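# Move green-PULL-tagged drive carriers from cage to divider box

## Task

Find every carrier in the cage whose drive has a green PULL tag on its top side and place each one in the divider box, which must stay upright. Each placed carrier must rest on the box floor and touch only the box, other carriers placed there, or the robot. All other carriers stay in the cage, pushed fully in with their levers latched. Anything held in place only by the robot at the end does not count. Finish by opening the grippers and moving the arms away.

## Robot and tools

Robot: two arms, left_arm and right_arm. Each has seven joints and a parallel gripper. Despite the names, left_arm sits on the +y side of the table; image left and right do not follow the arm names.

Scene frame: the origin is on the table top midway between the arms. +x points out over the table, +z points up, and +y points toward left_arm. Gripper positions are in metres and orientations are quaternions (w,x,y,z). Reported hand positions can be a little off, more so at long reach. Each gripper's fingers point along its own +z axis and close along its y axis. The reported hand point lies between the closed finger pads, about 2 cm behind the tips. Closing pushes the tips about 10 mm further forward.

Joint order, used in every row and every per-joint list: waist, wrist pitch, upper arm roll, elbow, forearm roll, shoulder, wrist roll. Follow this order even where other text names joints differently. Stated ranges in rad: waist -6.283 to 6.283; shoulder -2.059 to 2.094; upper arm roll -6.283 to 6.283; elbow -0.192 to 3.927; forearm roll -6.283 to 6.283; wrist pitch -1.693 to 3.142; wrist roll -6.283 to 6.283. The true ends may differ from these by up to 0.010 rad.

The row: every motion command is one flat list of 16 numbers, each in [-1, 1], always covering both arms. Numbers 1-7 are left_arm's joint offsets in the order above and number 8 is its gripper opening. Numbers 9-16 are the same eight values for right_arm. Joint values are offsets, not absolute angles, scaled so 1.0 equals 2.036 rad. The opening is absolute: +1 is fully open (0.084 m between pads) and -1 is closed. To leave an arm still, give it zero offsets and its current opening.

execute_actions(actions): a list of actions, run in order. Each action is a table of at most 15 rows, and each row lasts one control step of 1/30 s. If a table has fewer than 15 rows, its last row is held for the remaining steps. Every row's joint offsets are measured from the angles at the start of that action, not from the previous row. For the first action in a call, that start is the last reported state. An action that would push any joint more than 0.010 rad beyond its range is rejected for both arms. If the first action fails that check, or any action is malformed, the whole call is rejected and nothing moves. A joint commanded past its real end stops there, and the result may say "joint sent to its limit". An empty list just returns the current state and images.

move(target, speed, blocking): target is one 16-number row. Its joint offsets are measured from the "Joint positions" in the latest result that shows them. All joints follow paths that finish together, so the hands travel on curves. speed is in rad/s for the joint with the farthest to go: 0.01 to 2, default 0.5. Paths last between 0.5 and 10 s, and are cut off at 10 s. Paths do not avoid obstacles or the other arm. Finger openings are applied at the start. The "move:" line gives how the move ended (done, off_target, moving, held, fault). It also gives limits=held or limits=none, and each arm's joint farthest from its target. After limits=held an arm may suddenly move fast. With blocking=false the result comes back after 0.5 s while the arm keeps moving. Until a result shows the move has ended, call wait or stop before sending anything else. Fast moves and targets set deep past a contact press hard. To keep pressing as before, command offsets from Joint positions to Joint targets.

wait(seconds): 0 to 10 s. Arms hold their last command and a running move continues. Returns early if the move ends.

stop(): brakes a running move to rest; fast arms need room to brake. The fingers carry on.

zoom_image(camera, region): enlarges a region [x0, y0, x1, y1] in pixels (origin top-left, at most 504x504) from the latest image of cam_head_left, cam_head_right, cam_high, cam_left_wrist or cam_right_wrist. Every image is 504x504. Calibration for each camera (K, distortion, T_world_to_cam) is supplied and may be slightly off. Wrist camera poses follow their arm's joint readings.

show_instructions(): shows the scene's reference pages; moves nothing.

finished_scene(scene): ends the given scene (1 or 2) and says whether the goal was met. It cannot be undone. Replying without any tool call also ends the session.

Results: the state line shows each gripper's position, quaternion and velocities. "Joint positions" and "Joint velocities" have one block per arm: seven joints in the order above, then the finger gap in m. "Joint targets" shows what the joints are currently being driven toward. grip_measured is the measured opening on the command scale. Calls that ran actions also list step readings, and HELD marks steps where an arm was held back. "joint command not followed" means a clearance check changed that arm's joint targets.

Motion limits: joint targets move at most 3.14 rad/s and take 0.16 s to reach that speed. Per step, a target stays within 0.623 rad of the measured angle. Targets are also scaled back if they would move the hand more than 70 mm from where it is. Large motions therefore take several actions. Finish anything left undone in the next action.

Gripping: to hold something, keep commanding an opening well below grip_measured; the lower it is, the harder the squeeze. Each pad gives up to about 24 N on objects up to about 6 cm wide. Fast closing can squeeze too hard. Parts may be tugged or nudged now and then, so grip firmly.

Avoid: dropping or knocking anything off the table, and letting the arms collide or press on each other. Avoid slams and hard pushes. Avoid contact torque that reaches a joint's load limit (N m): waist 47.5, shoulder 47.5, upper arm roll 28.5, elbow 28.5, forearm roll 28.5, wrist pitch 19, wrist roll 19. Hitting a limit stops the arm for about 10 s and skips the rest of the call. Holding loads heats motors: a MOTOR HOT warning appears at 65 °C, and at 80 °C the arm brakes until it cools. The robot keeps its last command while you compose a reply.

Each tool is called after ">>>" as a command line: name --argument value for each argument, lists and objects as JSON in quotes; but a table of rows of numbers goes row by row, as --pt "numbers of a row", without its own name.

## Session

>>> show_instructions

>>> execute_actions --actions '[]'

Reference images for this scene: manual page 1, manual page 2, manual page 3, manual page 4, manual page 5, manual page 6.

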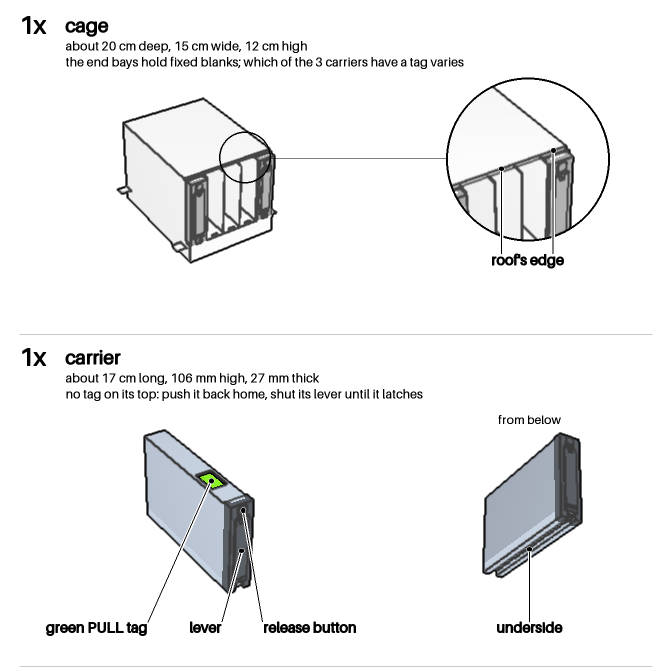

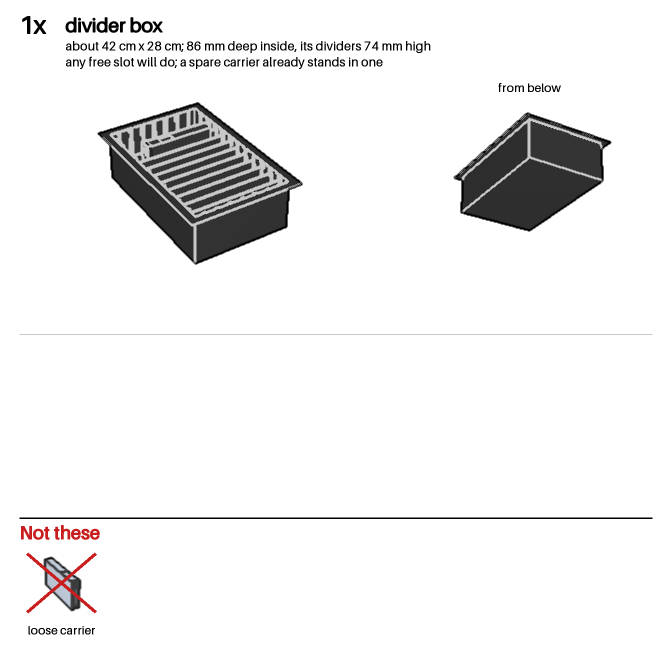

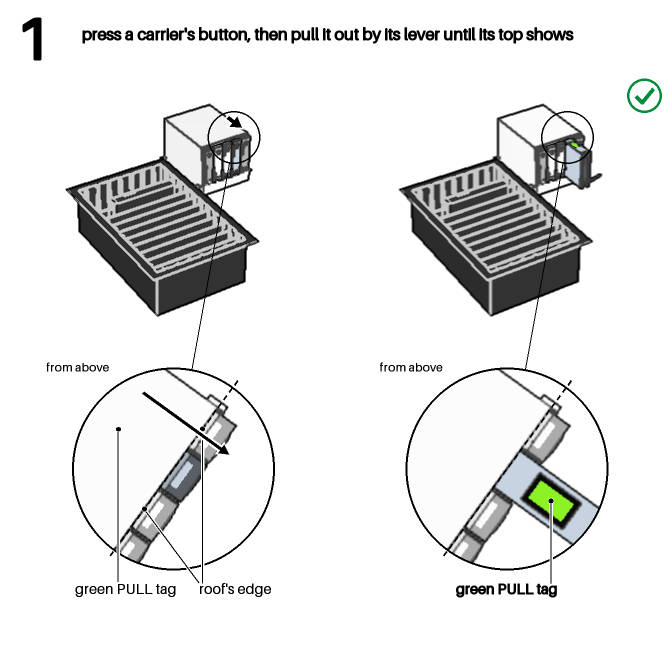

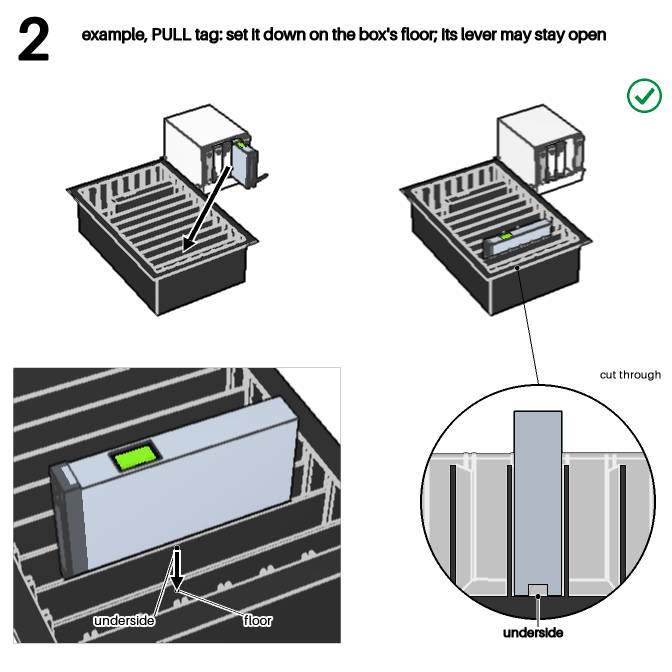

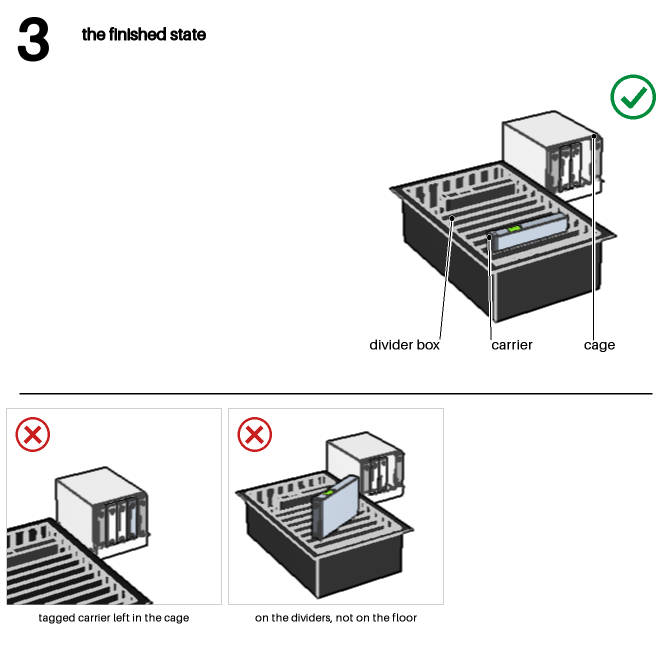

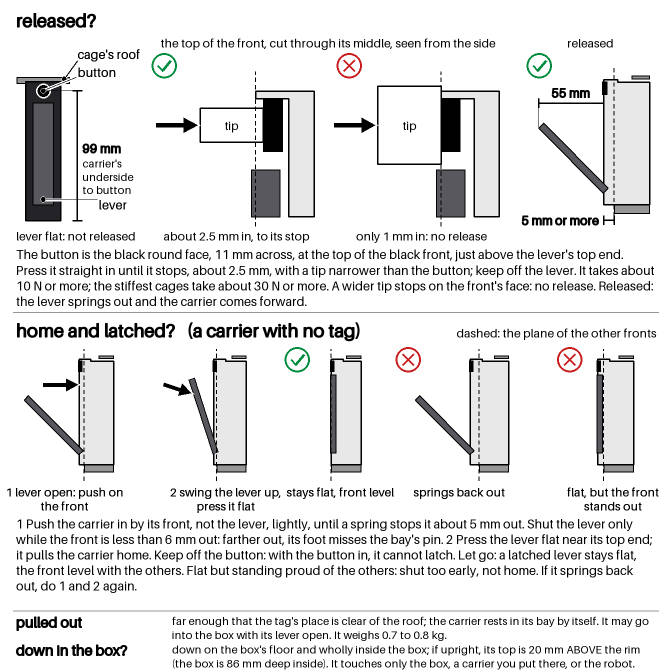

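Scene clock: 0.00 s.
left_arm: end_effector_position=(+0.4348, +0.3339, +0.2486) grip_measured=+1.00 end_effector_quat_wxyz=(+0.001, +0.998, +0.057, -0.002) end_effector_velocity=(+0.000, +0.000, +0.000) end_effector_angular_velocity=(-0.000, -0.000, +0.000) | right_arm: end_effector_position=(+0.5307, -0.7476, +0.1852) grip_measured=+1.00 end_effector_quat_wxyz=(+0.197, +0.701, +0.614, -0.305) end_effector_velocity=(+0.000, +0.001, +0.000) end_effector_angular_velocity=(+0.001, -0.000, +0.001)
Joint names: [waist, wrist pitch, upper arm roll, elbow, forearm roll, shoulder, wrist roll]
Joint positions: left_arm=[ 0.001  1.17  -0.001  0.917 -0.002 -0.25  -0.     0.084] | right_arm=[-0.374  1.239  0.108  2.087 -0.875  0.859 -1.57   0.084]
Joint velocities: left_arm=[ 0.     0.001 -0.     0.001 -0.    -0.    -0.     0.   ] | right_arm=[ 0.001 -0.    -0.     0.     0.001 -0.    -0.001 -0.   ]
Motor temperatures (°C, as the motors report them): left_arm=[32 35 34 37 42 38 34] | right_arm=[31 37 35 55 35 44 33]
Joint targets: left_arm=[0.001 1.170 -0.001 0.917 -0.002 -0.250 -0.000] | right_arm=[-0.374 1.239 0.108 2.087 -0.875 0.859 -1.570]
camera_calibration (this result's frames):
cam_left_wrist: T_world_to_cam=[[0.123635, -0.992273, 0.0103792, 0.309186], [-0.9923, -0.123546, 0.00880928, 0.537701], [-0.0074589, -0.0113885, -0.999907, 0.386748], [0, 0, 0, 1]] pos_world=[0.498219, 0.377632, 0.378766]
cam_right_wrist: T_world_to_cam=[[0.980972, -0.167409, -0.0983238, -0.595243], [-0.0614782, -0.748227, 0.660589, -0.574078], [-0.184157, -0.641974, -0.744282, -0.115797], [0, 0, 0, 1]] pos_world=[0.527299, -0.603529, 0.234517]

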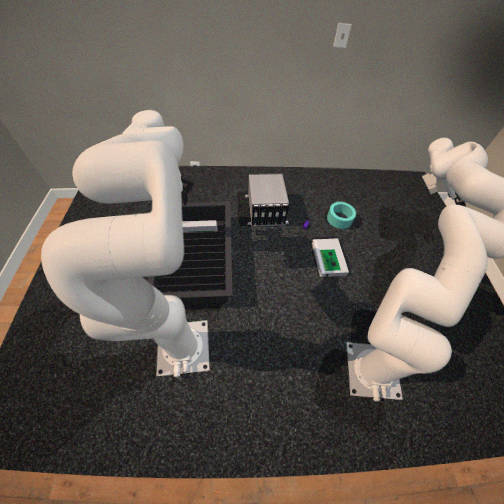

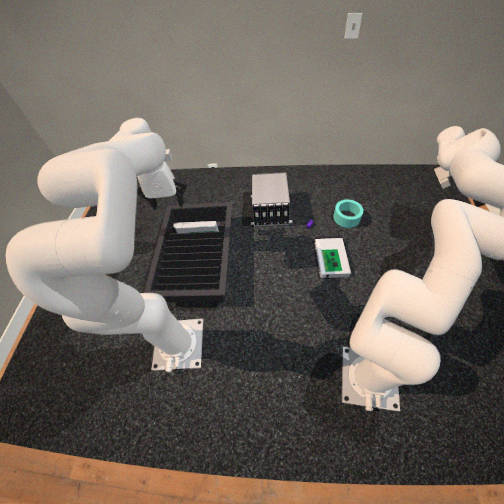

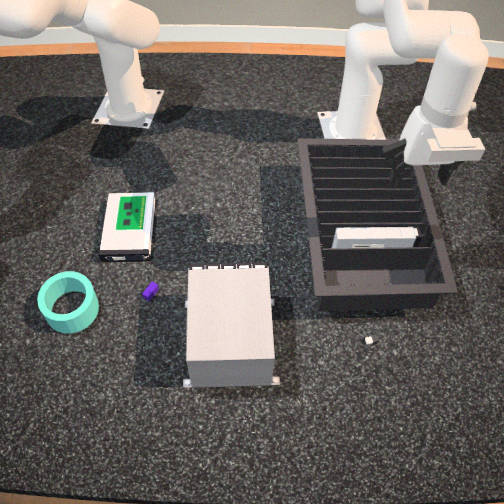

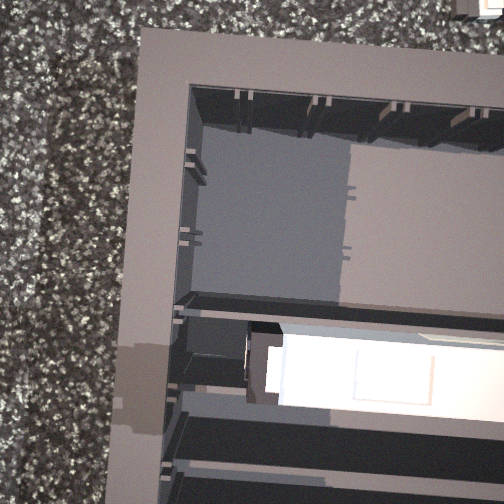

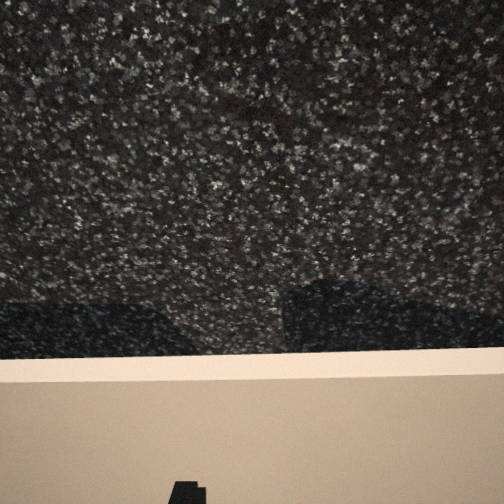

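>>> zoom_image --camera "cam_head_left" --region '[220, 160, 340, 280]'

>>> zoom_image --camera "cam_high" --region '[130, 240, 300, 410]'

Region (220, 160, 340, 280) of cam_head_left's 504x504 image, scaled by 4.200, with more detail than that image has.

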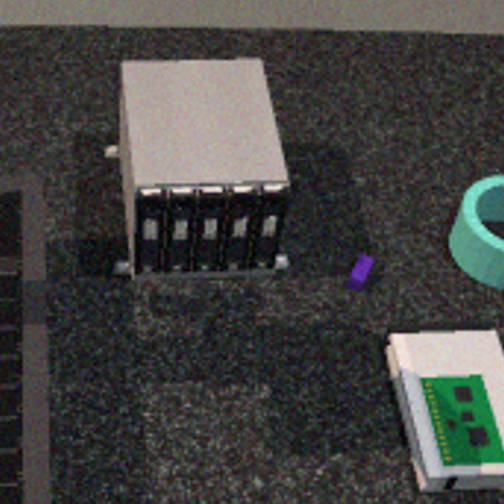

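Region (130, 240, 300, 410) of cam_high's 504x504 image, scaled by 2.965, with more detail than that image has.

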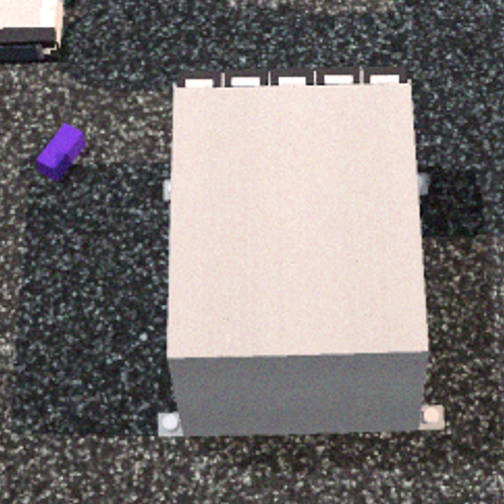

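>>> move --target '[-0.3757,0.0329,0,0.2694,0,0.235,-0.3468,1, 0.2574,-0.9032,-0.053,-0.7058,0.4298,-0.2991,0.98,1]' --speed 1.0

Scene clock: 122.77 s.
left_arm: end_effector_position=(+0.4700, -0.0399, +0.2498) grip_measured=+1.00 end_effector_quat_wxyz=(+0.000, +1.000, +0.028, -0.001) end_effector_velocity=(-0.000, -0.000, -0.000) end_effector_angular_velocity=(+0.000, +0.000, +0.001) | right_arm: end_effector_position=(+0.5385, -0.2975, +0.1806) grip_measured=+1.00 end_effector_quat_wxyz=(-0.106, +0.860, -0.176, +0.468) end_effector_velocity=(-0.001, +0.001, +0.000) end_effector_angular_velocity=(+0.001, -0.000, +0.002)
Joint names: [waist, wrist pitch, upper arm roll, elbow, forearm roll, shoulder, wrist roll]
Joint positions: left_arm=[-0.763  1.237 -0.     1.465 -0.002  0.229 -0.706  0.084] | right_arm=[ 0.15  -0.599 -0.     0.651 -0.001  0.25   0.425  0.084]
Joint velocities: left_arm=[-0.001  0.     0.001  0.001  0.     0.001 -0.002 -0.   ] | right_arm=[ 0.002 -0.001  0.    -0.002 -0.001 -0.001  0.002 -0.   ]
Motor temperatures (°C, as the motors report them): left_arm=[32 36 34 49 42 39 34] | right_arm=[31 37 35 65 35 52 33]
Joint targets: left_arm=[-0.763 1.237 -0.001 1.465 -0.002 0.229 -0.706] | right_arm=[0.150 -0.600 -0.000 0.650 -0.000 0.250 0.425]
MOTOR HOT: a motor of the right arm reached 65 °C. Now the hottest motor of the right arm, the elbow, reports 65 °C. The temperature limit of the motors' drives, at which the controller stops that arm, is 80 °C. To cool a motor, set the load down, stop pushing, or move to a pose that needs little force.
move: done; limits=none; left_arm: farthest joint: the waist, 0.001 radians from its target (0.765 radians at the start); right_arm: farthest joint: the elbow, 0.001 radians from its target (1.437 radians at the start)
camera_calibration (this result's frames):
cam_left_wrist: T_world_to_cam=[[0.0652939, -0.997815, 0.010112, -0.0387856], [-0.997848, -0.0652292, 0.006599, 0.531869], [-0.00592498, -0.0105211, -0.999927, 0.383247], [0, 0, 0, 1]] pos_world=[0.535527, 0.000024681, 0.380102]
cam_right_wrist: T_world_to_cam=[[-0.202783, -0.916354, -0.345217, -0.0687632], [-0.491385, 0.400166, -0.773568, 0.598409], [0.847006, 0.0127681, -0.53143, -0.227798], [0, 0, 0, 1]] pos_world=[0.473052, -0.299566, 0.318114]

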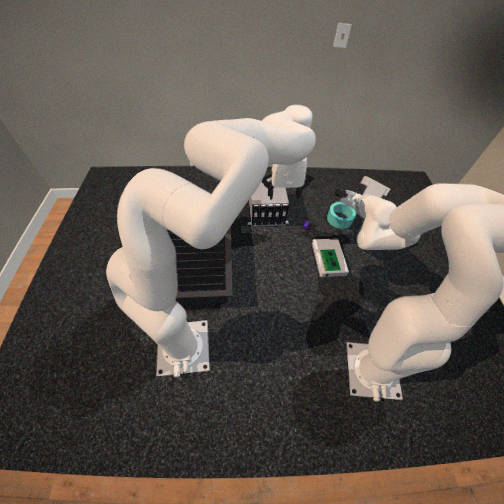

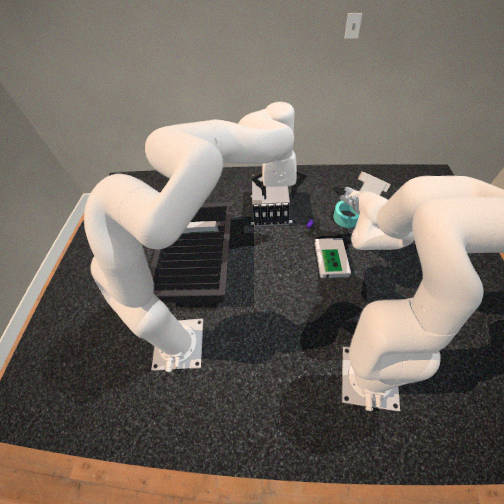

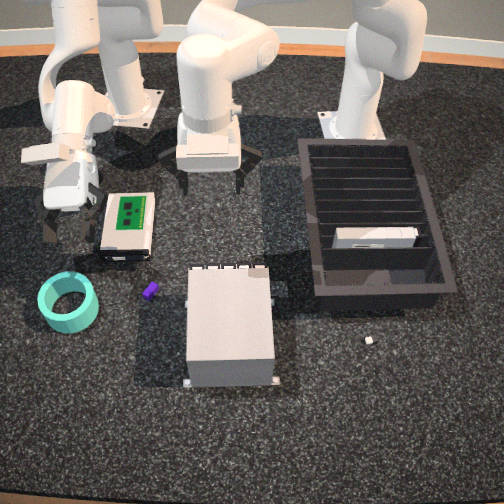

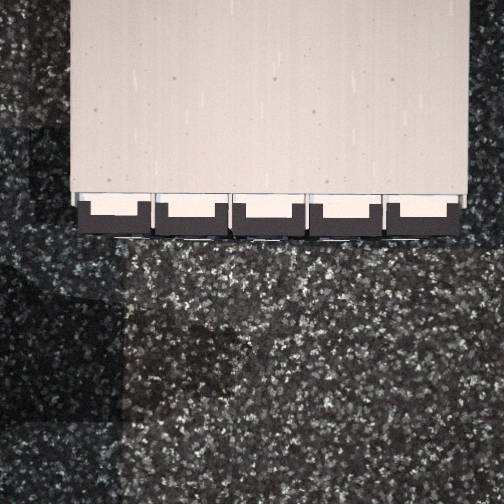

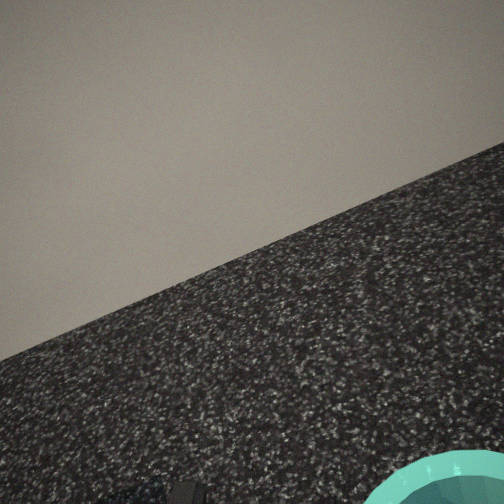

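>>> zoom_image --camera "cam_left_wrist" --region '[50, 150, 500, 280]'

Region (50, 150, 500, 280) of cam_left_wrist's 504x504 image, scaled by 1.120, with more detail than that image has; it fills the top 146 rows of this view, and the rest is white.

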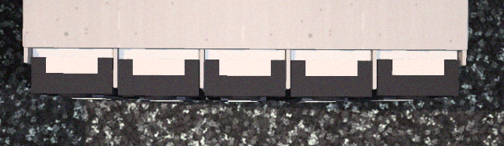

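>>> zoom_image --camera "cam_left_wrist" --region '[60, 170, 200, 260]'

>>> zoom_image --camera "cam_left_wrist" --region '[340, 170, 480, 260]'

Region (60, 170, 200, 260) of cam_left_wrist's 504x504 image, scaled by 3.600, with more detail than that image has; it fills the top 324 rows of this view, and the rest is white.

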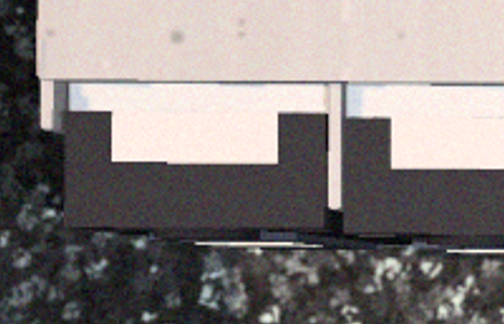

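Region (340, 170, 480, 260) of cam_left_wrist's 504x504 image, scaled by 3.600, with more detail than that image has; it fills the top 324 rows of this view, and the rest is white.

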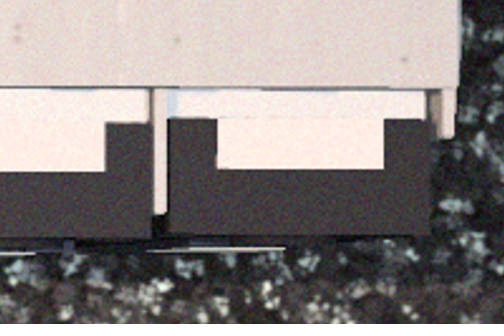

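>>> move --target '[0.0067,0.2205,0,0.2418,0,0.0209,0.006,-1, 0.06,-0.02,0,-0.03,0,0,0.135,1]' --speed 0.7

Scene clock: 202.30 s.
left_arm: end_effector_position=(+0.4696, -0.0305, +0.4000) grip_measured=-1.00 end_effector_quat_wxyz=(+0.001, +1.000, +0.029, -0.000) end_effector_velocity=(-0.000, +0.000, +0.001) end_effector_angular_velocity=(-0.000, -0.000, -0.000) | right_arm: end_effector_position=(+0.5137, -0.2297, +0.1636) grip_measured=+1.00 end_effector_quat_wxyz=(-0.192, +0.849, -0.242, +0.429) end_effector_velocity=(-0.000, +0.001, -0.000) end_effector_angular_velocity=(+0.000, +0.000, +0.001)
Joint names: [waist, wrist pitch, upper arm roll, elbow, forearm roll, shoulder, wrist roll]
Joint positions: left_arm=[-0.749  1.685 -0.     1.957 -0.002  0.271 -0.694  0.   ] | right_arm=[ 0.272 -0.64  -0.     0.59  -0.001  0.25   0.699  0.084]
Joint velocities: left_arm=[ 0.     0.002 -0.     0.002 -0.    -0.     0.     0.   ] | right_arm=[-0.    -0.001  0.001 -0.    -0.001  0.     0.001 -0.   ]
Motor temperatures (°C, as the motors report them): left_arm=[32 36 34 50 42 41 34] | right_arm=[31 38 35 61 35 47 33]
Joint targets: left_arm=[-0.749 1.686 -0.000 1.957 -0.002 0.271 -0.694] | right_arm=[0.272 -0.640 -0.000 0.590 -0.001 0.250 0.699]
MOTOR HOT: cleared. Now the hottest motor of the right arm, the elbow, reports 61 °C.
move: done; limits=none; left_arm: farthest joint: the waist, 0.000 radians from its target (0.014 radians at the start); right_arm: farthest joint: the wrist roll, 0.001 radians from its target (0.275 radians at the start)
camera_calibration (this result's frames):
cam_left_wrist: T_world_to_cam=[[0.0660298, -0.997762, 0.0104961, -0.0314215], [-0.997802, -0.0659661, 0.0063034, 0.531208], [-0.0055969, -0.0108892, -0.999925, 0.533358], [0, 0, 0, 1]] pos_world=[0.5351, 0.00949842, 0.530299]
cam_right_wrist: T_world_to_cam=[[-0.245391, -0.80956, -0.533287, 0.0596501], [-0.504549, 0.576383, -0.642816, 0.57169], [0.827777, 0.111328, -0.549902, -0.181151], [0, 0, 0, 1]] pos_world=[0.453036, -0.261055, 0.299687]

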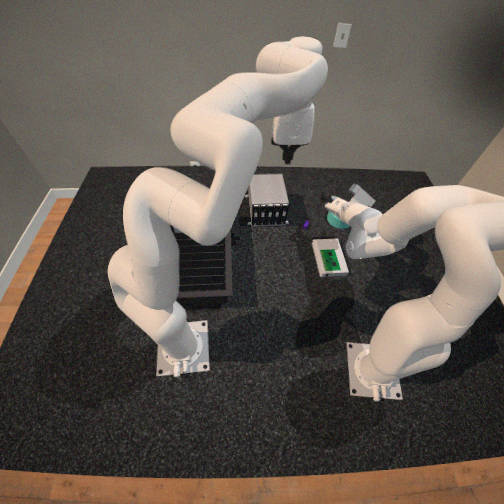

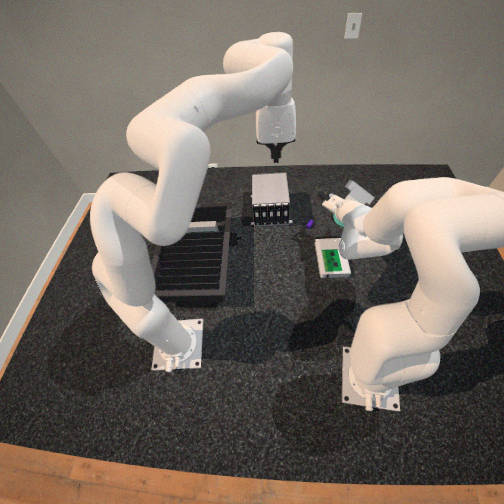

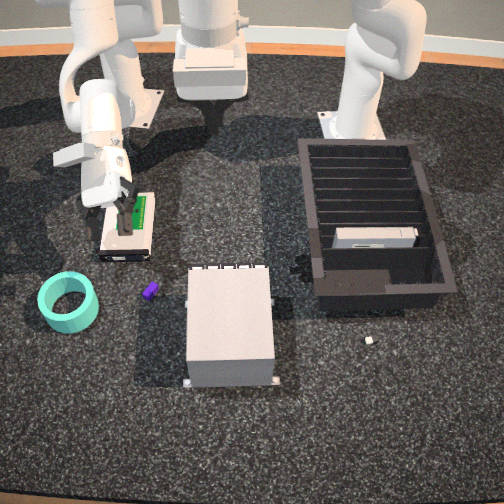

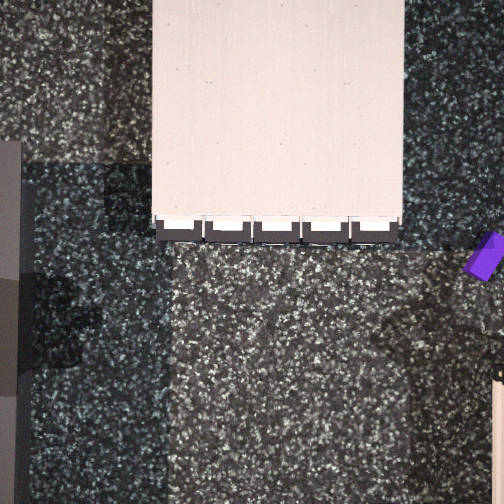

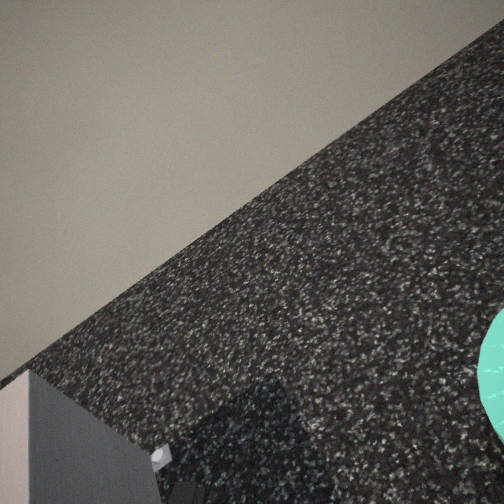

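>>> move --target '[0,0,0,0,0,0,0,-1, 0.1856,-0.0321,0,-0.043,0,0.0126,0,1]' --speed 0.6

>>> move --target '[0,0,0,0,0,0,0,-1, 0,0.0804,0,0.1728,0,0.0924,0,1]' --speed 0.3

Scene clock: 212.67 s.
left_arm: end_effector_position=(+0.4696, -0.0305, +0.4000) grip_measured=-1.00 end_effector_quat_wxyz=(+0.001, +1.000, +0.029, -0.000) end_effector_velocity=(-0.001, -0.001, +0.000) end_effector_angular_velocity=(-0.000, +0.000, -0.001) | right_arm: end_effector_position=(+0.4177, -0.0464, +0.1292) grip_measured=+1.00 end_effector_quat_wxyz=(-0.257, +0.890, -0.080, +0.368) end_effector_velocity=(-0.002, +0.002, -0.001) end_effector_angular_velocity=(-0.001, +0.003, +0.006)
Joint names: [waist, wrist pitch, upper arm roll, elbow, forearm roll, shoulder, wrist roll]
Joint positions: left_arm=[-0.749  1.685 -0.     1.957 -0.002  0.271 -0.694  0.   ] | right_arm=[ 0.649 -0.705 -0.001  0.502 -0.001  0.276  0.699  0.084]
Joint velocities: left_arm=[-0.     0.001 -0.002  0.001  0.    -0.    -0.001  0.   ] | right_arm=[ 0.004  0.001  0.001 -0.002 -0.001  0.001  0.     0.   ]
Motor temperatures (°C, as the motors report them): left_arm=[32 36 34 49 42 41 34] | right_arm=[31 38 35 61 35 47 33]
Joint targets: left_arm=[-0.749 1.685 -0.000 1.957 -0.002 0.271 -0.694] | right_arm=[0.650 -0.706 -0.000 0.502 -0.001 0.276 0.699]
move: done; limits=none; left_arm: farthest joint: the waist, 0.000 radians from its target (0.000 radians at the start); right_arm: farthest joint: the upper arm roll, 0.001 radians from its target (0.000 radians at the start)
camera_calibration (this result's frames):
cam_left_wrist: T_world_to_cam=[[0.0660299, -0.997762, 0.0104967, -0.0314217], [-0.997802, -0.0659662, 0.00630259, 0.531208], [-0.00559606, -0.0108898, -0.999925, 0.533358], [0, 0, 0, 1]] pos_world=[0.5351, 0.00949852, 0.5303]
cam_right_wrist: T_world_to_cam=[[0.0481252, -0.855468, -0.515615, 0.0391758], [-0.70746, 0.335217, -0.622197, 0.466461], [0.705113, 0.39472, -0.589077, -0.0715525], [0, 0, 0, 1]] pos_world=[0.37857, -0.094609, 0.268281]

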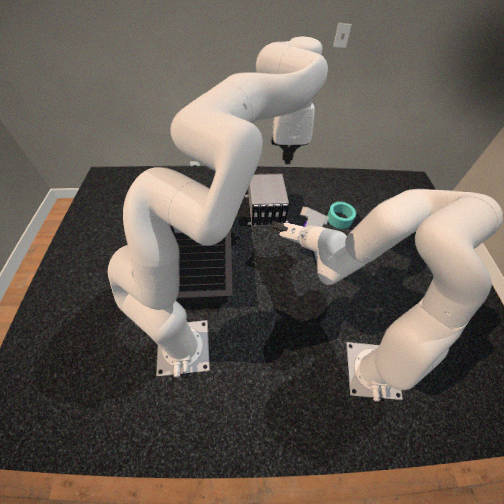

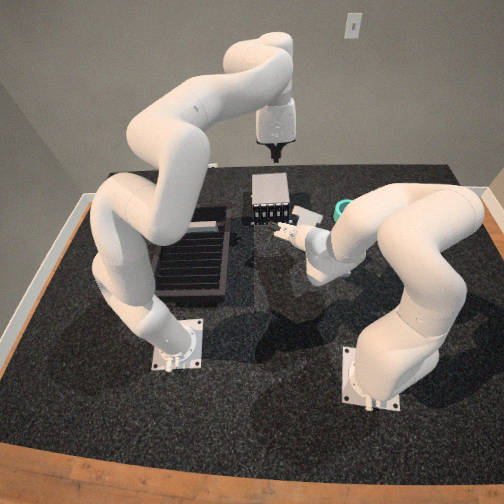

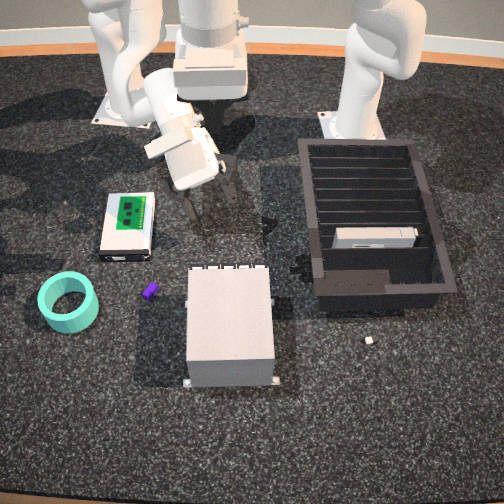

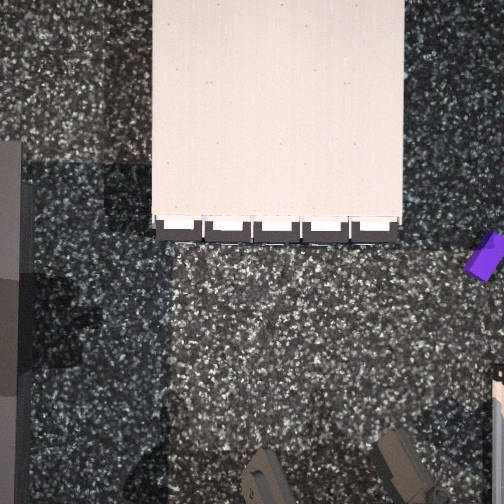

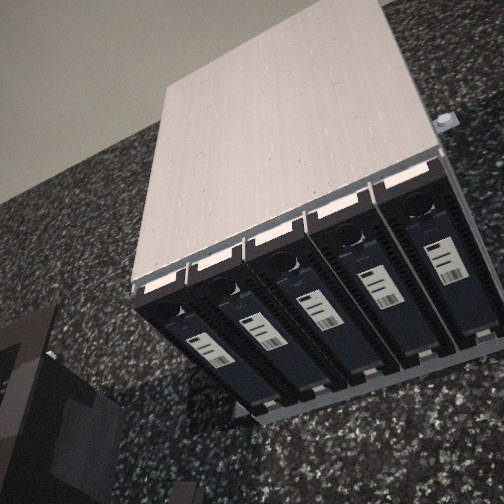

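Scene clock: 214.37 s.
left_arm: end_effector_position=(+0.4696, -0.0305, +0.4000) grip_measured=-1.00 end_effector_quat_wxyz=(+0.001, +1.000, +0.029, -0.000) end_effector_velocity=(-0.000, -0.000, -0.000) end_effector_angular_velocity=(-0.000, +0.001, +0.001) | right_arm: end_effector_position=(+0.5021, +0.0018, +0.1292) grip_measured=+1.00 end_effector_quat_wxyz=(-0.257, +0.890, -0.080, +0.368) end_effector_velocity=(+0.001, -0.000, -0.000) end_effector_angular_velocity=(-0.001, +0.000, -0.000)
Joint names: [waist, wrist pitch, upper arm roll, elbow, forearm roll, shoulder, wrist roll]
Joint positions: left_arm=[-0.749  1.685 -0.     1.957 -0.002  0.271 -0.694  0.   ] | right_arm=[ 0.649 -0.542 -0.001  0.854 -0.001  0.464  0.699  0.084]
Joint velocities: left_arm=[ 0.001 -0.    -0.001 -0.001 -0.    -0.    -0.002  0.   ] | right_arm=[-0.001  0.002  0.     0.003  0.001  0.002 -0.001 -0.   ]
Motor temperatures (°C, as the motors report them): left_arm=[32 36 34 49 42 41 34] | right_arm=[31 38 35 60 35 47 33]
Joint targets: left_arm=[-0.749 1.685 -0.000 1.957 -0.002 0.271 -0.694] | right_arm=[0.649 -0.542 -0.001 0.854 -0.001 0.464 0.699]
move: done; limits=none; left_arm: farthest joint: the waist, 0.000 radians from its target (0.000 radians at the start); right_arm: farthest joint: the wrist pitch, 0.001 radians from its target (0.164 radians at the start)
camera_calibration (this result's frames):
cam_left_wrist: T_world_to_cam=[[0.06603, -0.997762, 0.0104966, -0.0314218], [-0.997802, -0.0659663, 0.00630267, 0.531208], [-0.00559614, -0.0108897, -0.999925, 0.533358], [0, 0, 0, 1]] pos_world=[0.5351, 0.00949851, 0.5303]
cam_right_wrist: T_world_to_cam=[[0.0481531, -0.855569, -0.515445, 0.0762799], [-0.707443, 0.335086, -0.622288, 0.50994], [0.705128, 0.394613, -0.58913, -0.150073], [0, 0, 0, 1]] pos_world=[0.462901, -0.0463904, 0.268235]

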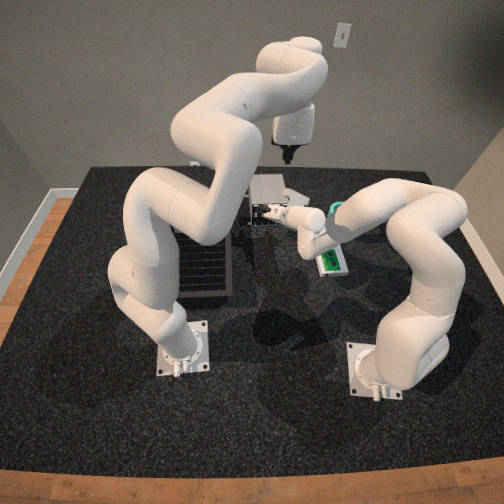

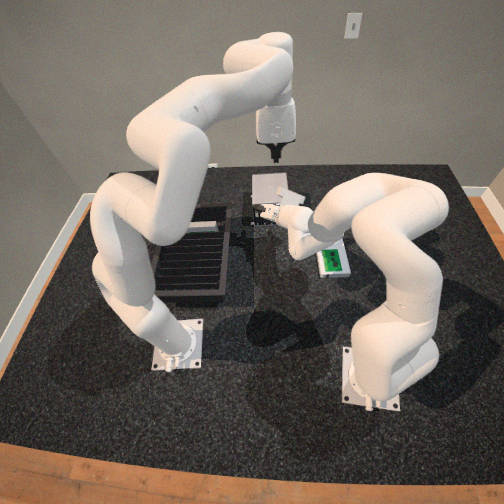

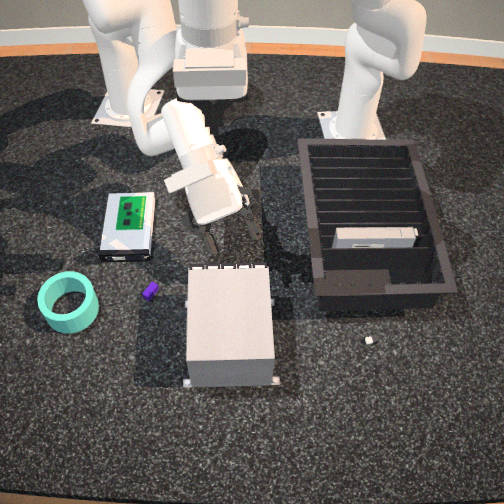

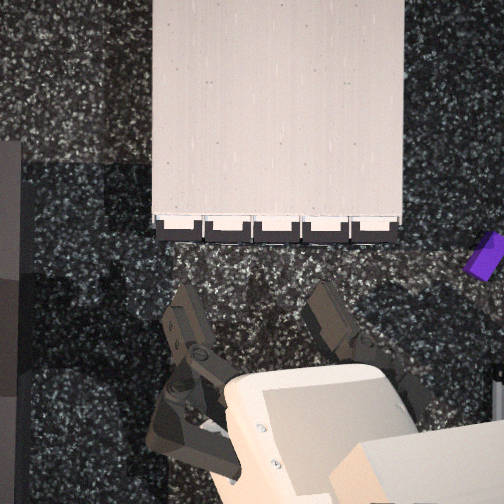

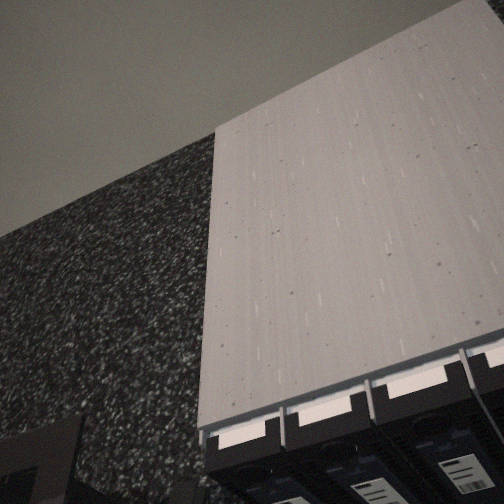

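>>> zoom_image --camera "cam_left_wrist" --region '[240, 200, 400, 360]'

Region (240, 200, 400, 360) of cam_left_wrist's 504x504 image, scaled by 3.150, with more detail than that image has.

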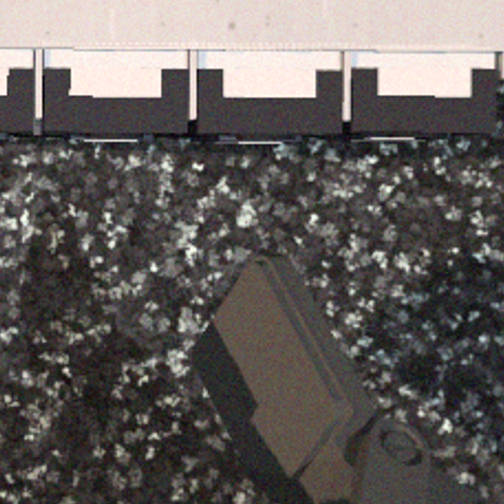

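>>> zoom_image --camera "cam_head_right" --region '[240, 180, 320, 260]'

Region (240, 180, 320, 260) of cam_head_right's 504x504 image, scaled by 6.300, with more detail than that image has.

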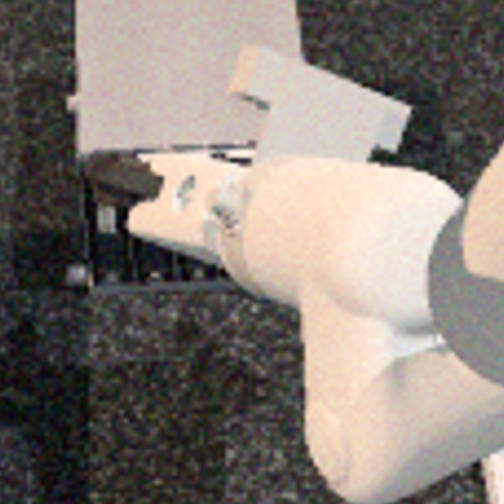

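>>> move --target '[0,0,0,0,0,0,0,-1, -0.00526,0.01196,0,0.02553,0,0.01356,0,1]' --speed 0.1

>>> zoom_image --camera "cam_left_wrist" --region '[280, 200, 380, 300]'

Scene clock: 284.30 s.
left_arm: end_effector_position=(+0.4696, -0.0305, +0.4000) grip_measured=-1.00 end_effector_quat_wxyz=(+0.001, +1.000, +0.029, -0.000) end_effector_velocity=(+0.001, +0.001, -0.000) end_effector_angular_velocity=(+0.001, -0.000, +0.002) | right_arm: end_effector_position=(+0.5170, +0.0026, +0.1292) grip_measured=+1.00 end_effector_quat_wxyz=(-0.255, +0.889, -0.085, +0.370) end_effector_velocity=(+0.001, +0.000, +0.000) end_effector_angular_velocity=(-0.001, -0.001, +0.000)
Joint names: [waist, wrist pitch, upper arm roll, elbow, forearm roll, shoulder, wrist roll]
Joint positions: left_arm=[-0.749  1.685 -0.     1.957 -0.002  0.271 -0.694  0.   ] | right_arm=[ 0.639 -0.518 -0.001  0.905 -0.001  0.491  0.699  0.084]
Joint velocities: left_arm=[-0.     0.     0.003  0.     0.     0.     0.     0.   ] | right_arm=[ 0.     0.001 -0.001  0.003 -0.     0.001 -0.001 -0.   ]
Motor temperatures (°C, as the motors report them): left_arm=[32 36 34 49 42 41 34] | right_arm=[31 39 35 61 35 48 33]
Joint targets: left_arm=[-0.749 1.685 -0.000 1.957 -0.002 0.271 -0.694] | right_arm=[0.639 -0.518 -0.001 0.906 -0.001 0.491 0.699]
move: done; limits=none; left_arm: farthest joint: the waist, 0.000 radians from its target (0.000 radians at the start); right_arm: farthest joint: the elbow, 0.001 radians from its target (0.052 radians at the start)
camera_calibration (this result's frames):
cam_left_wrist: T_world_to_cam=[[0.0660299, -0.997762, 0.0104967, -0.0314218], [-0.997802, -0.0659662, 0.00630263, 0.531208], [-0.00559609, -0.0108898, -0.999925, 0.533358], [0, 0, 0, 1]] pos_world=[0.5351, 0.00949849, 0.5303]
cam_right_wrist: T_world_to_cam=[[0.0391071, -0.85604, -0.515429, 0.0808672], [-0.703883, 0.342522, -0.622276, 0.518382], [0.709239, 0.387137, -0.589156, -0.163008], [0, 0, 0, 1]] pos_world=[0.477329, -0.0452252, 0.268221]

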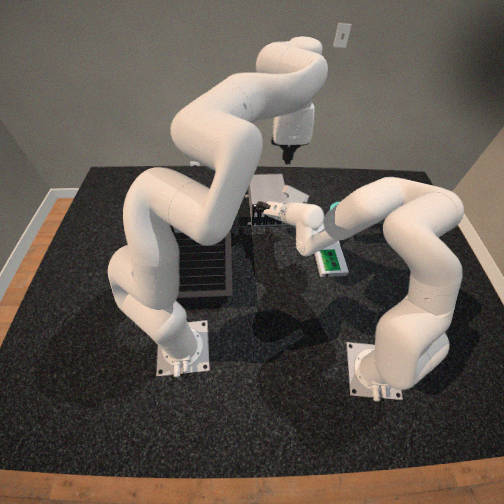

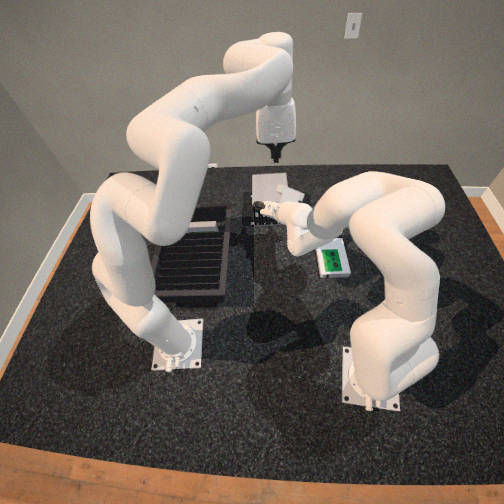

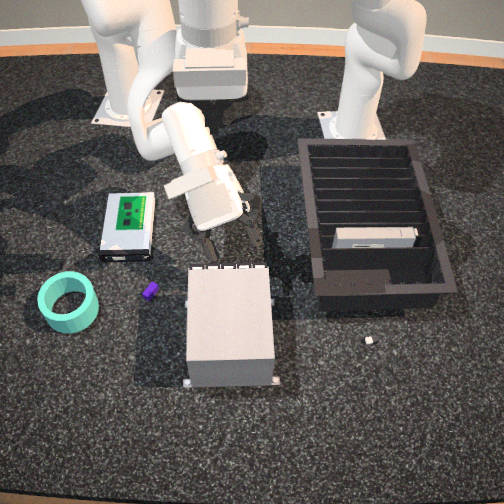

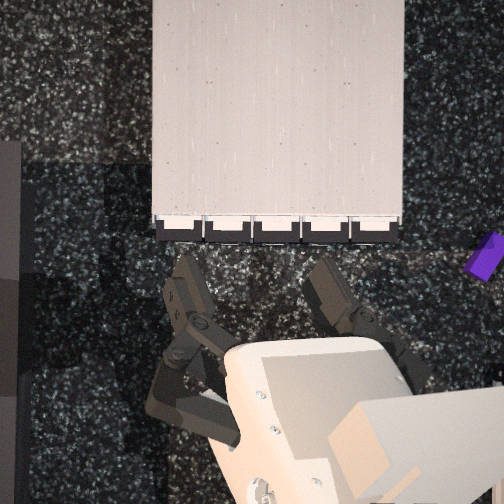

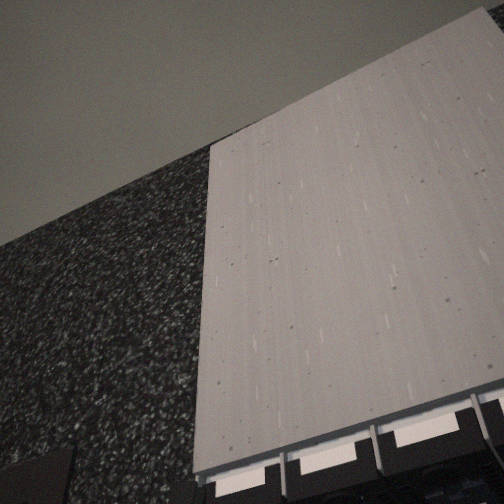

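Region (280, 200, 380, 300) of cam_left_wrist's 504x504 image, scaled by 5.040, with more detail than that image has.

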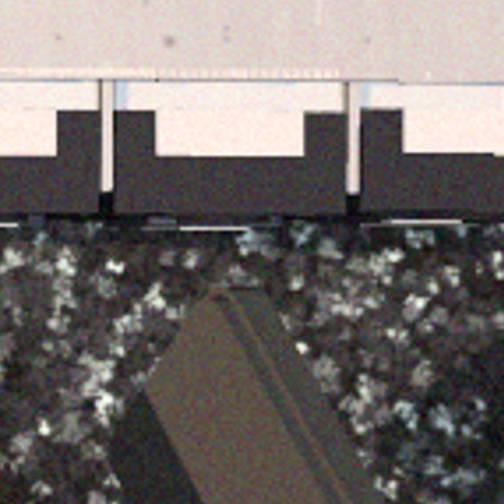

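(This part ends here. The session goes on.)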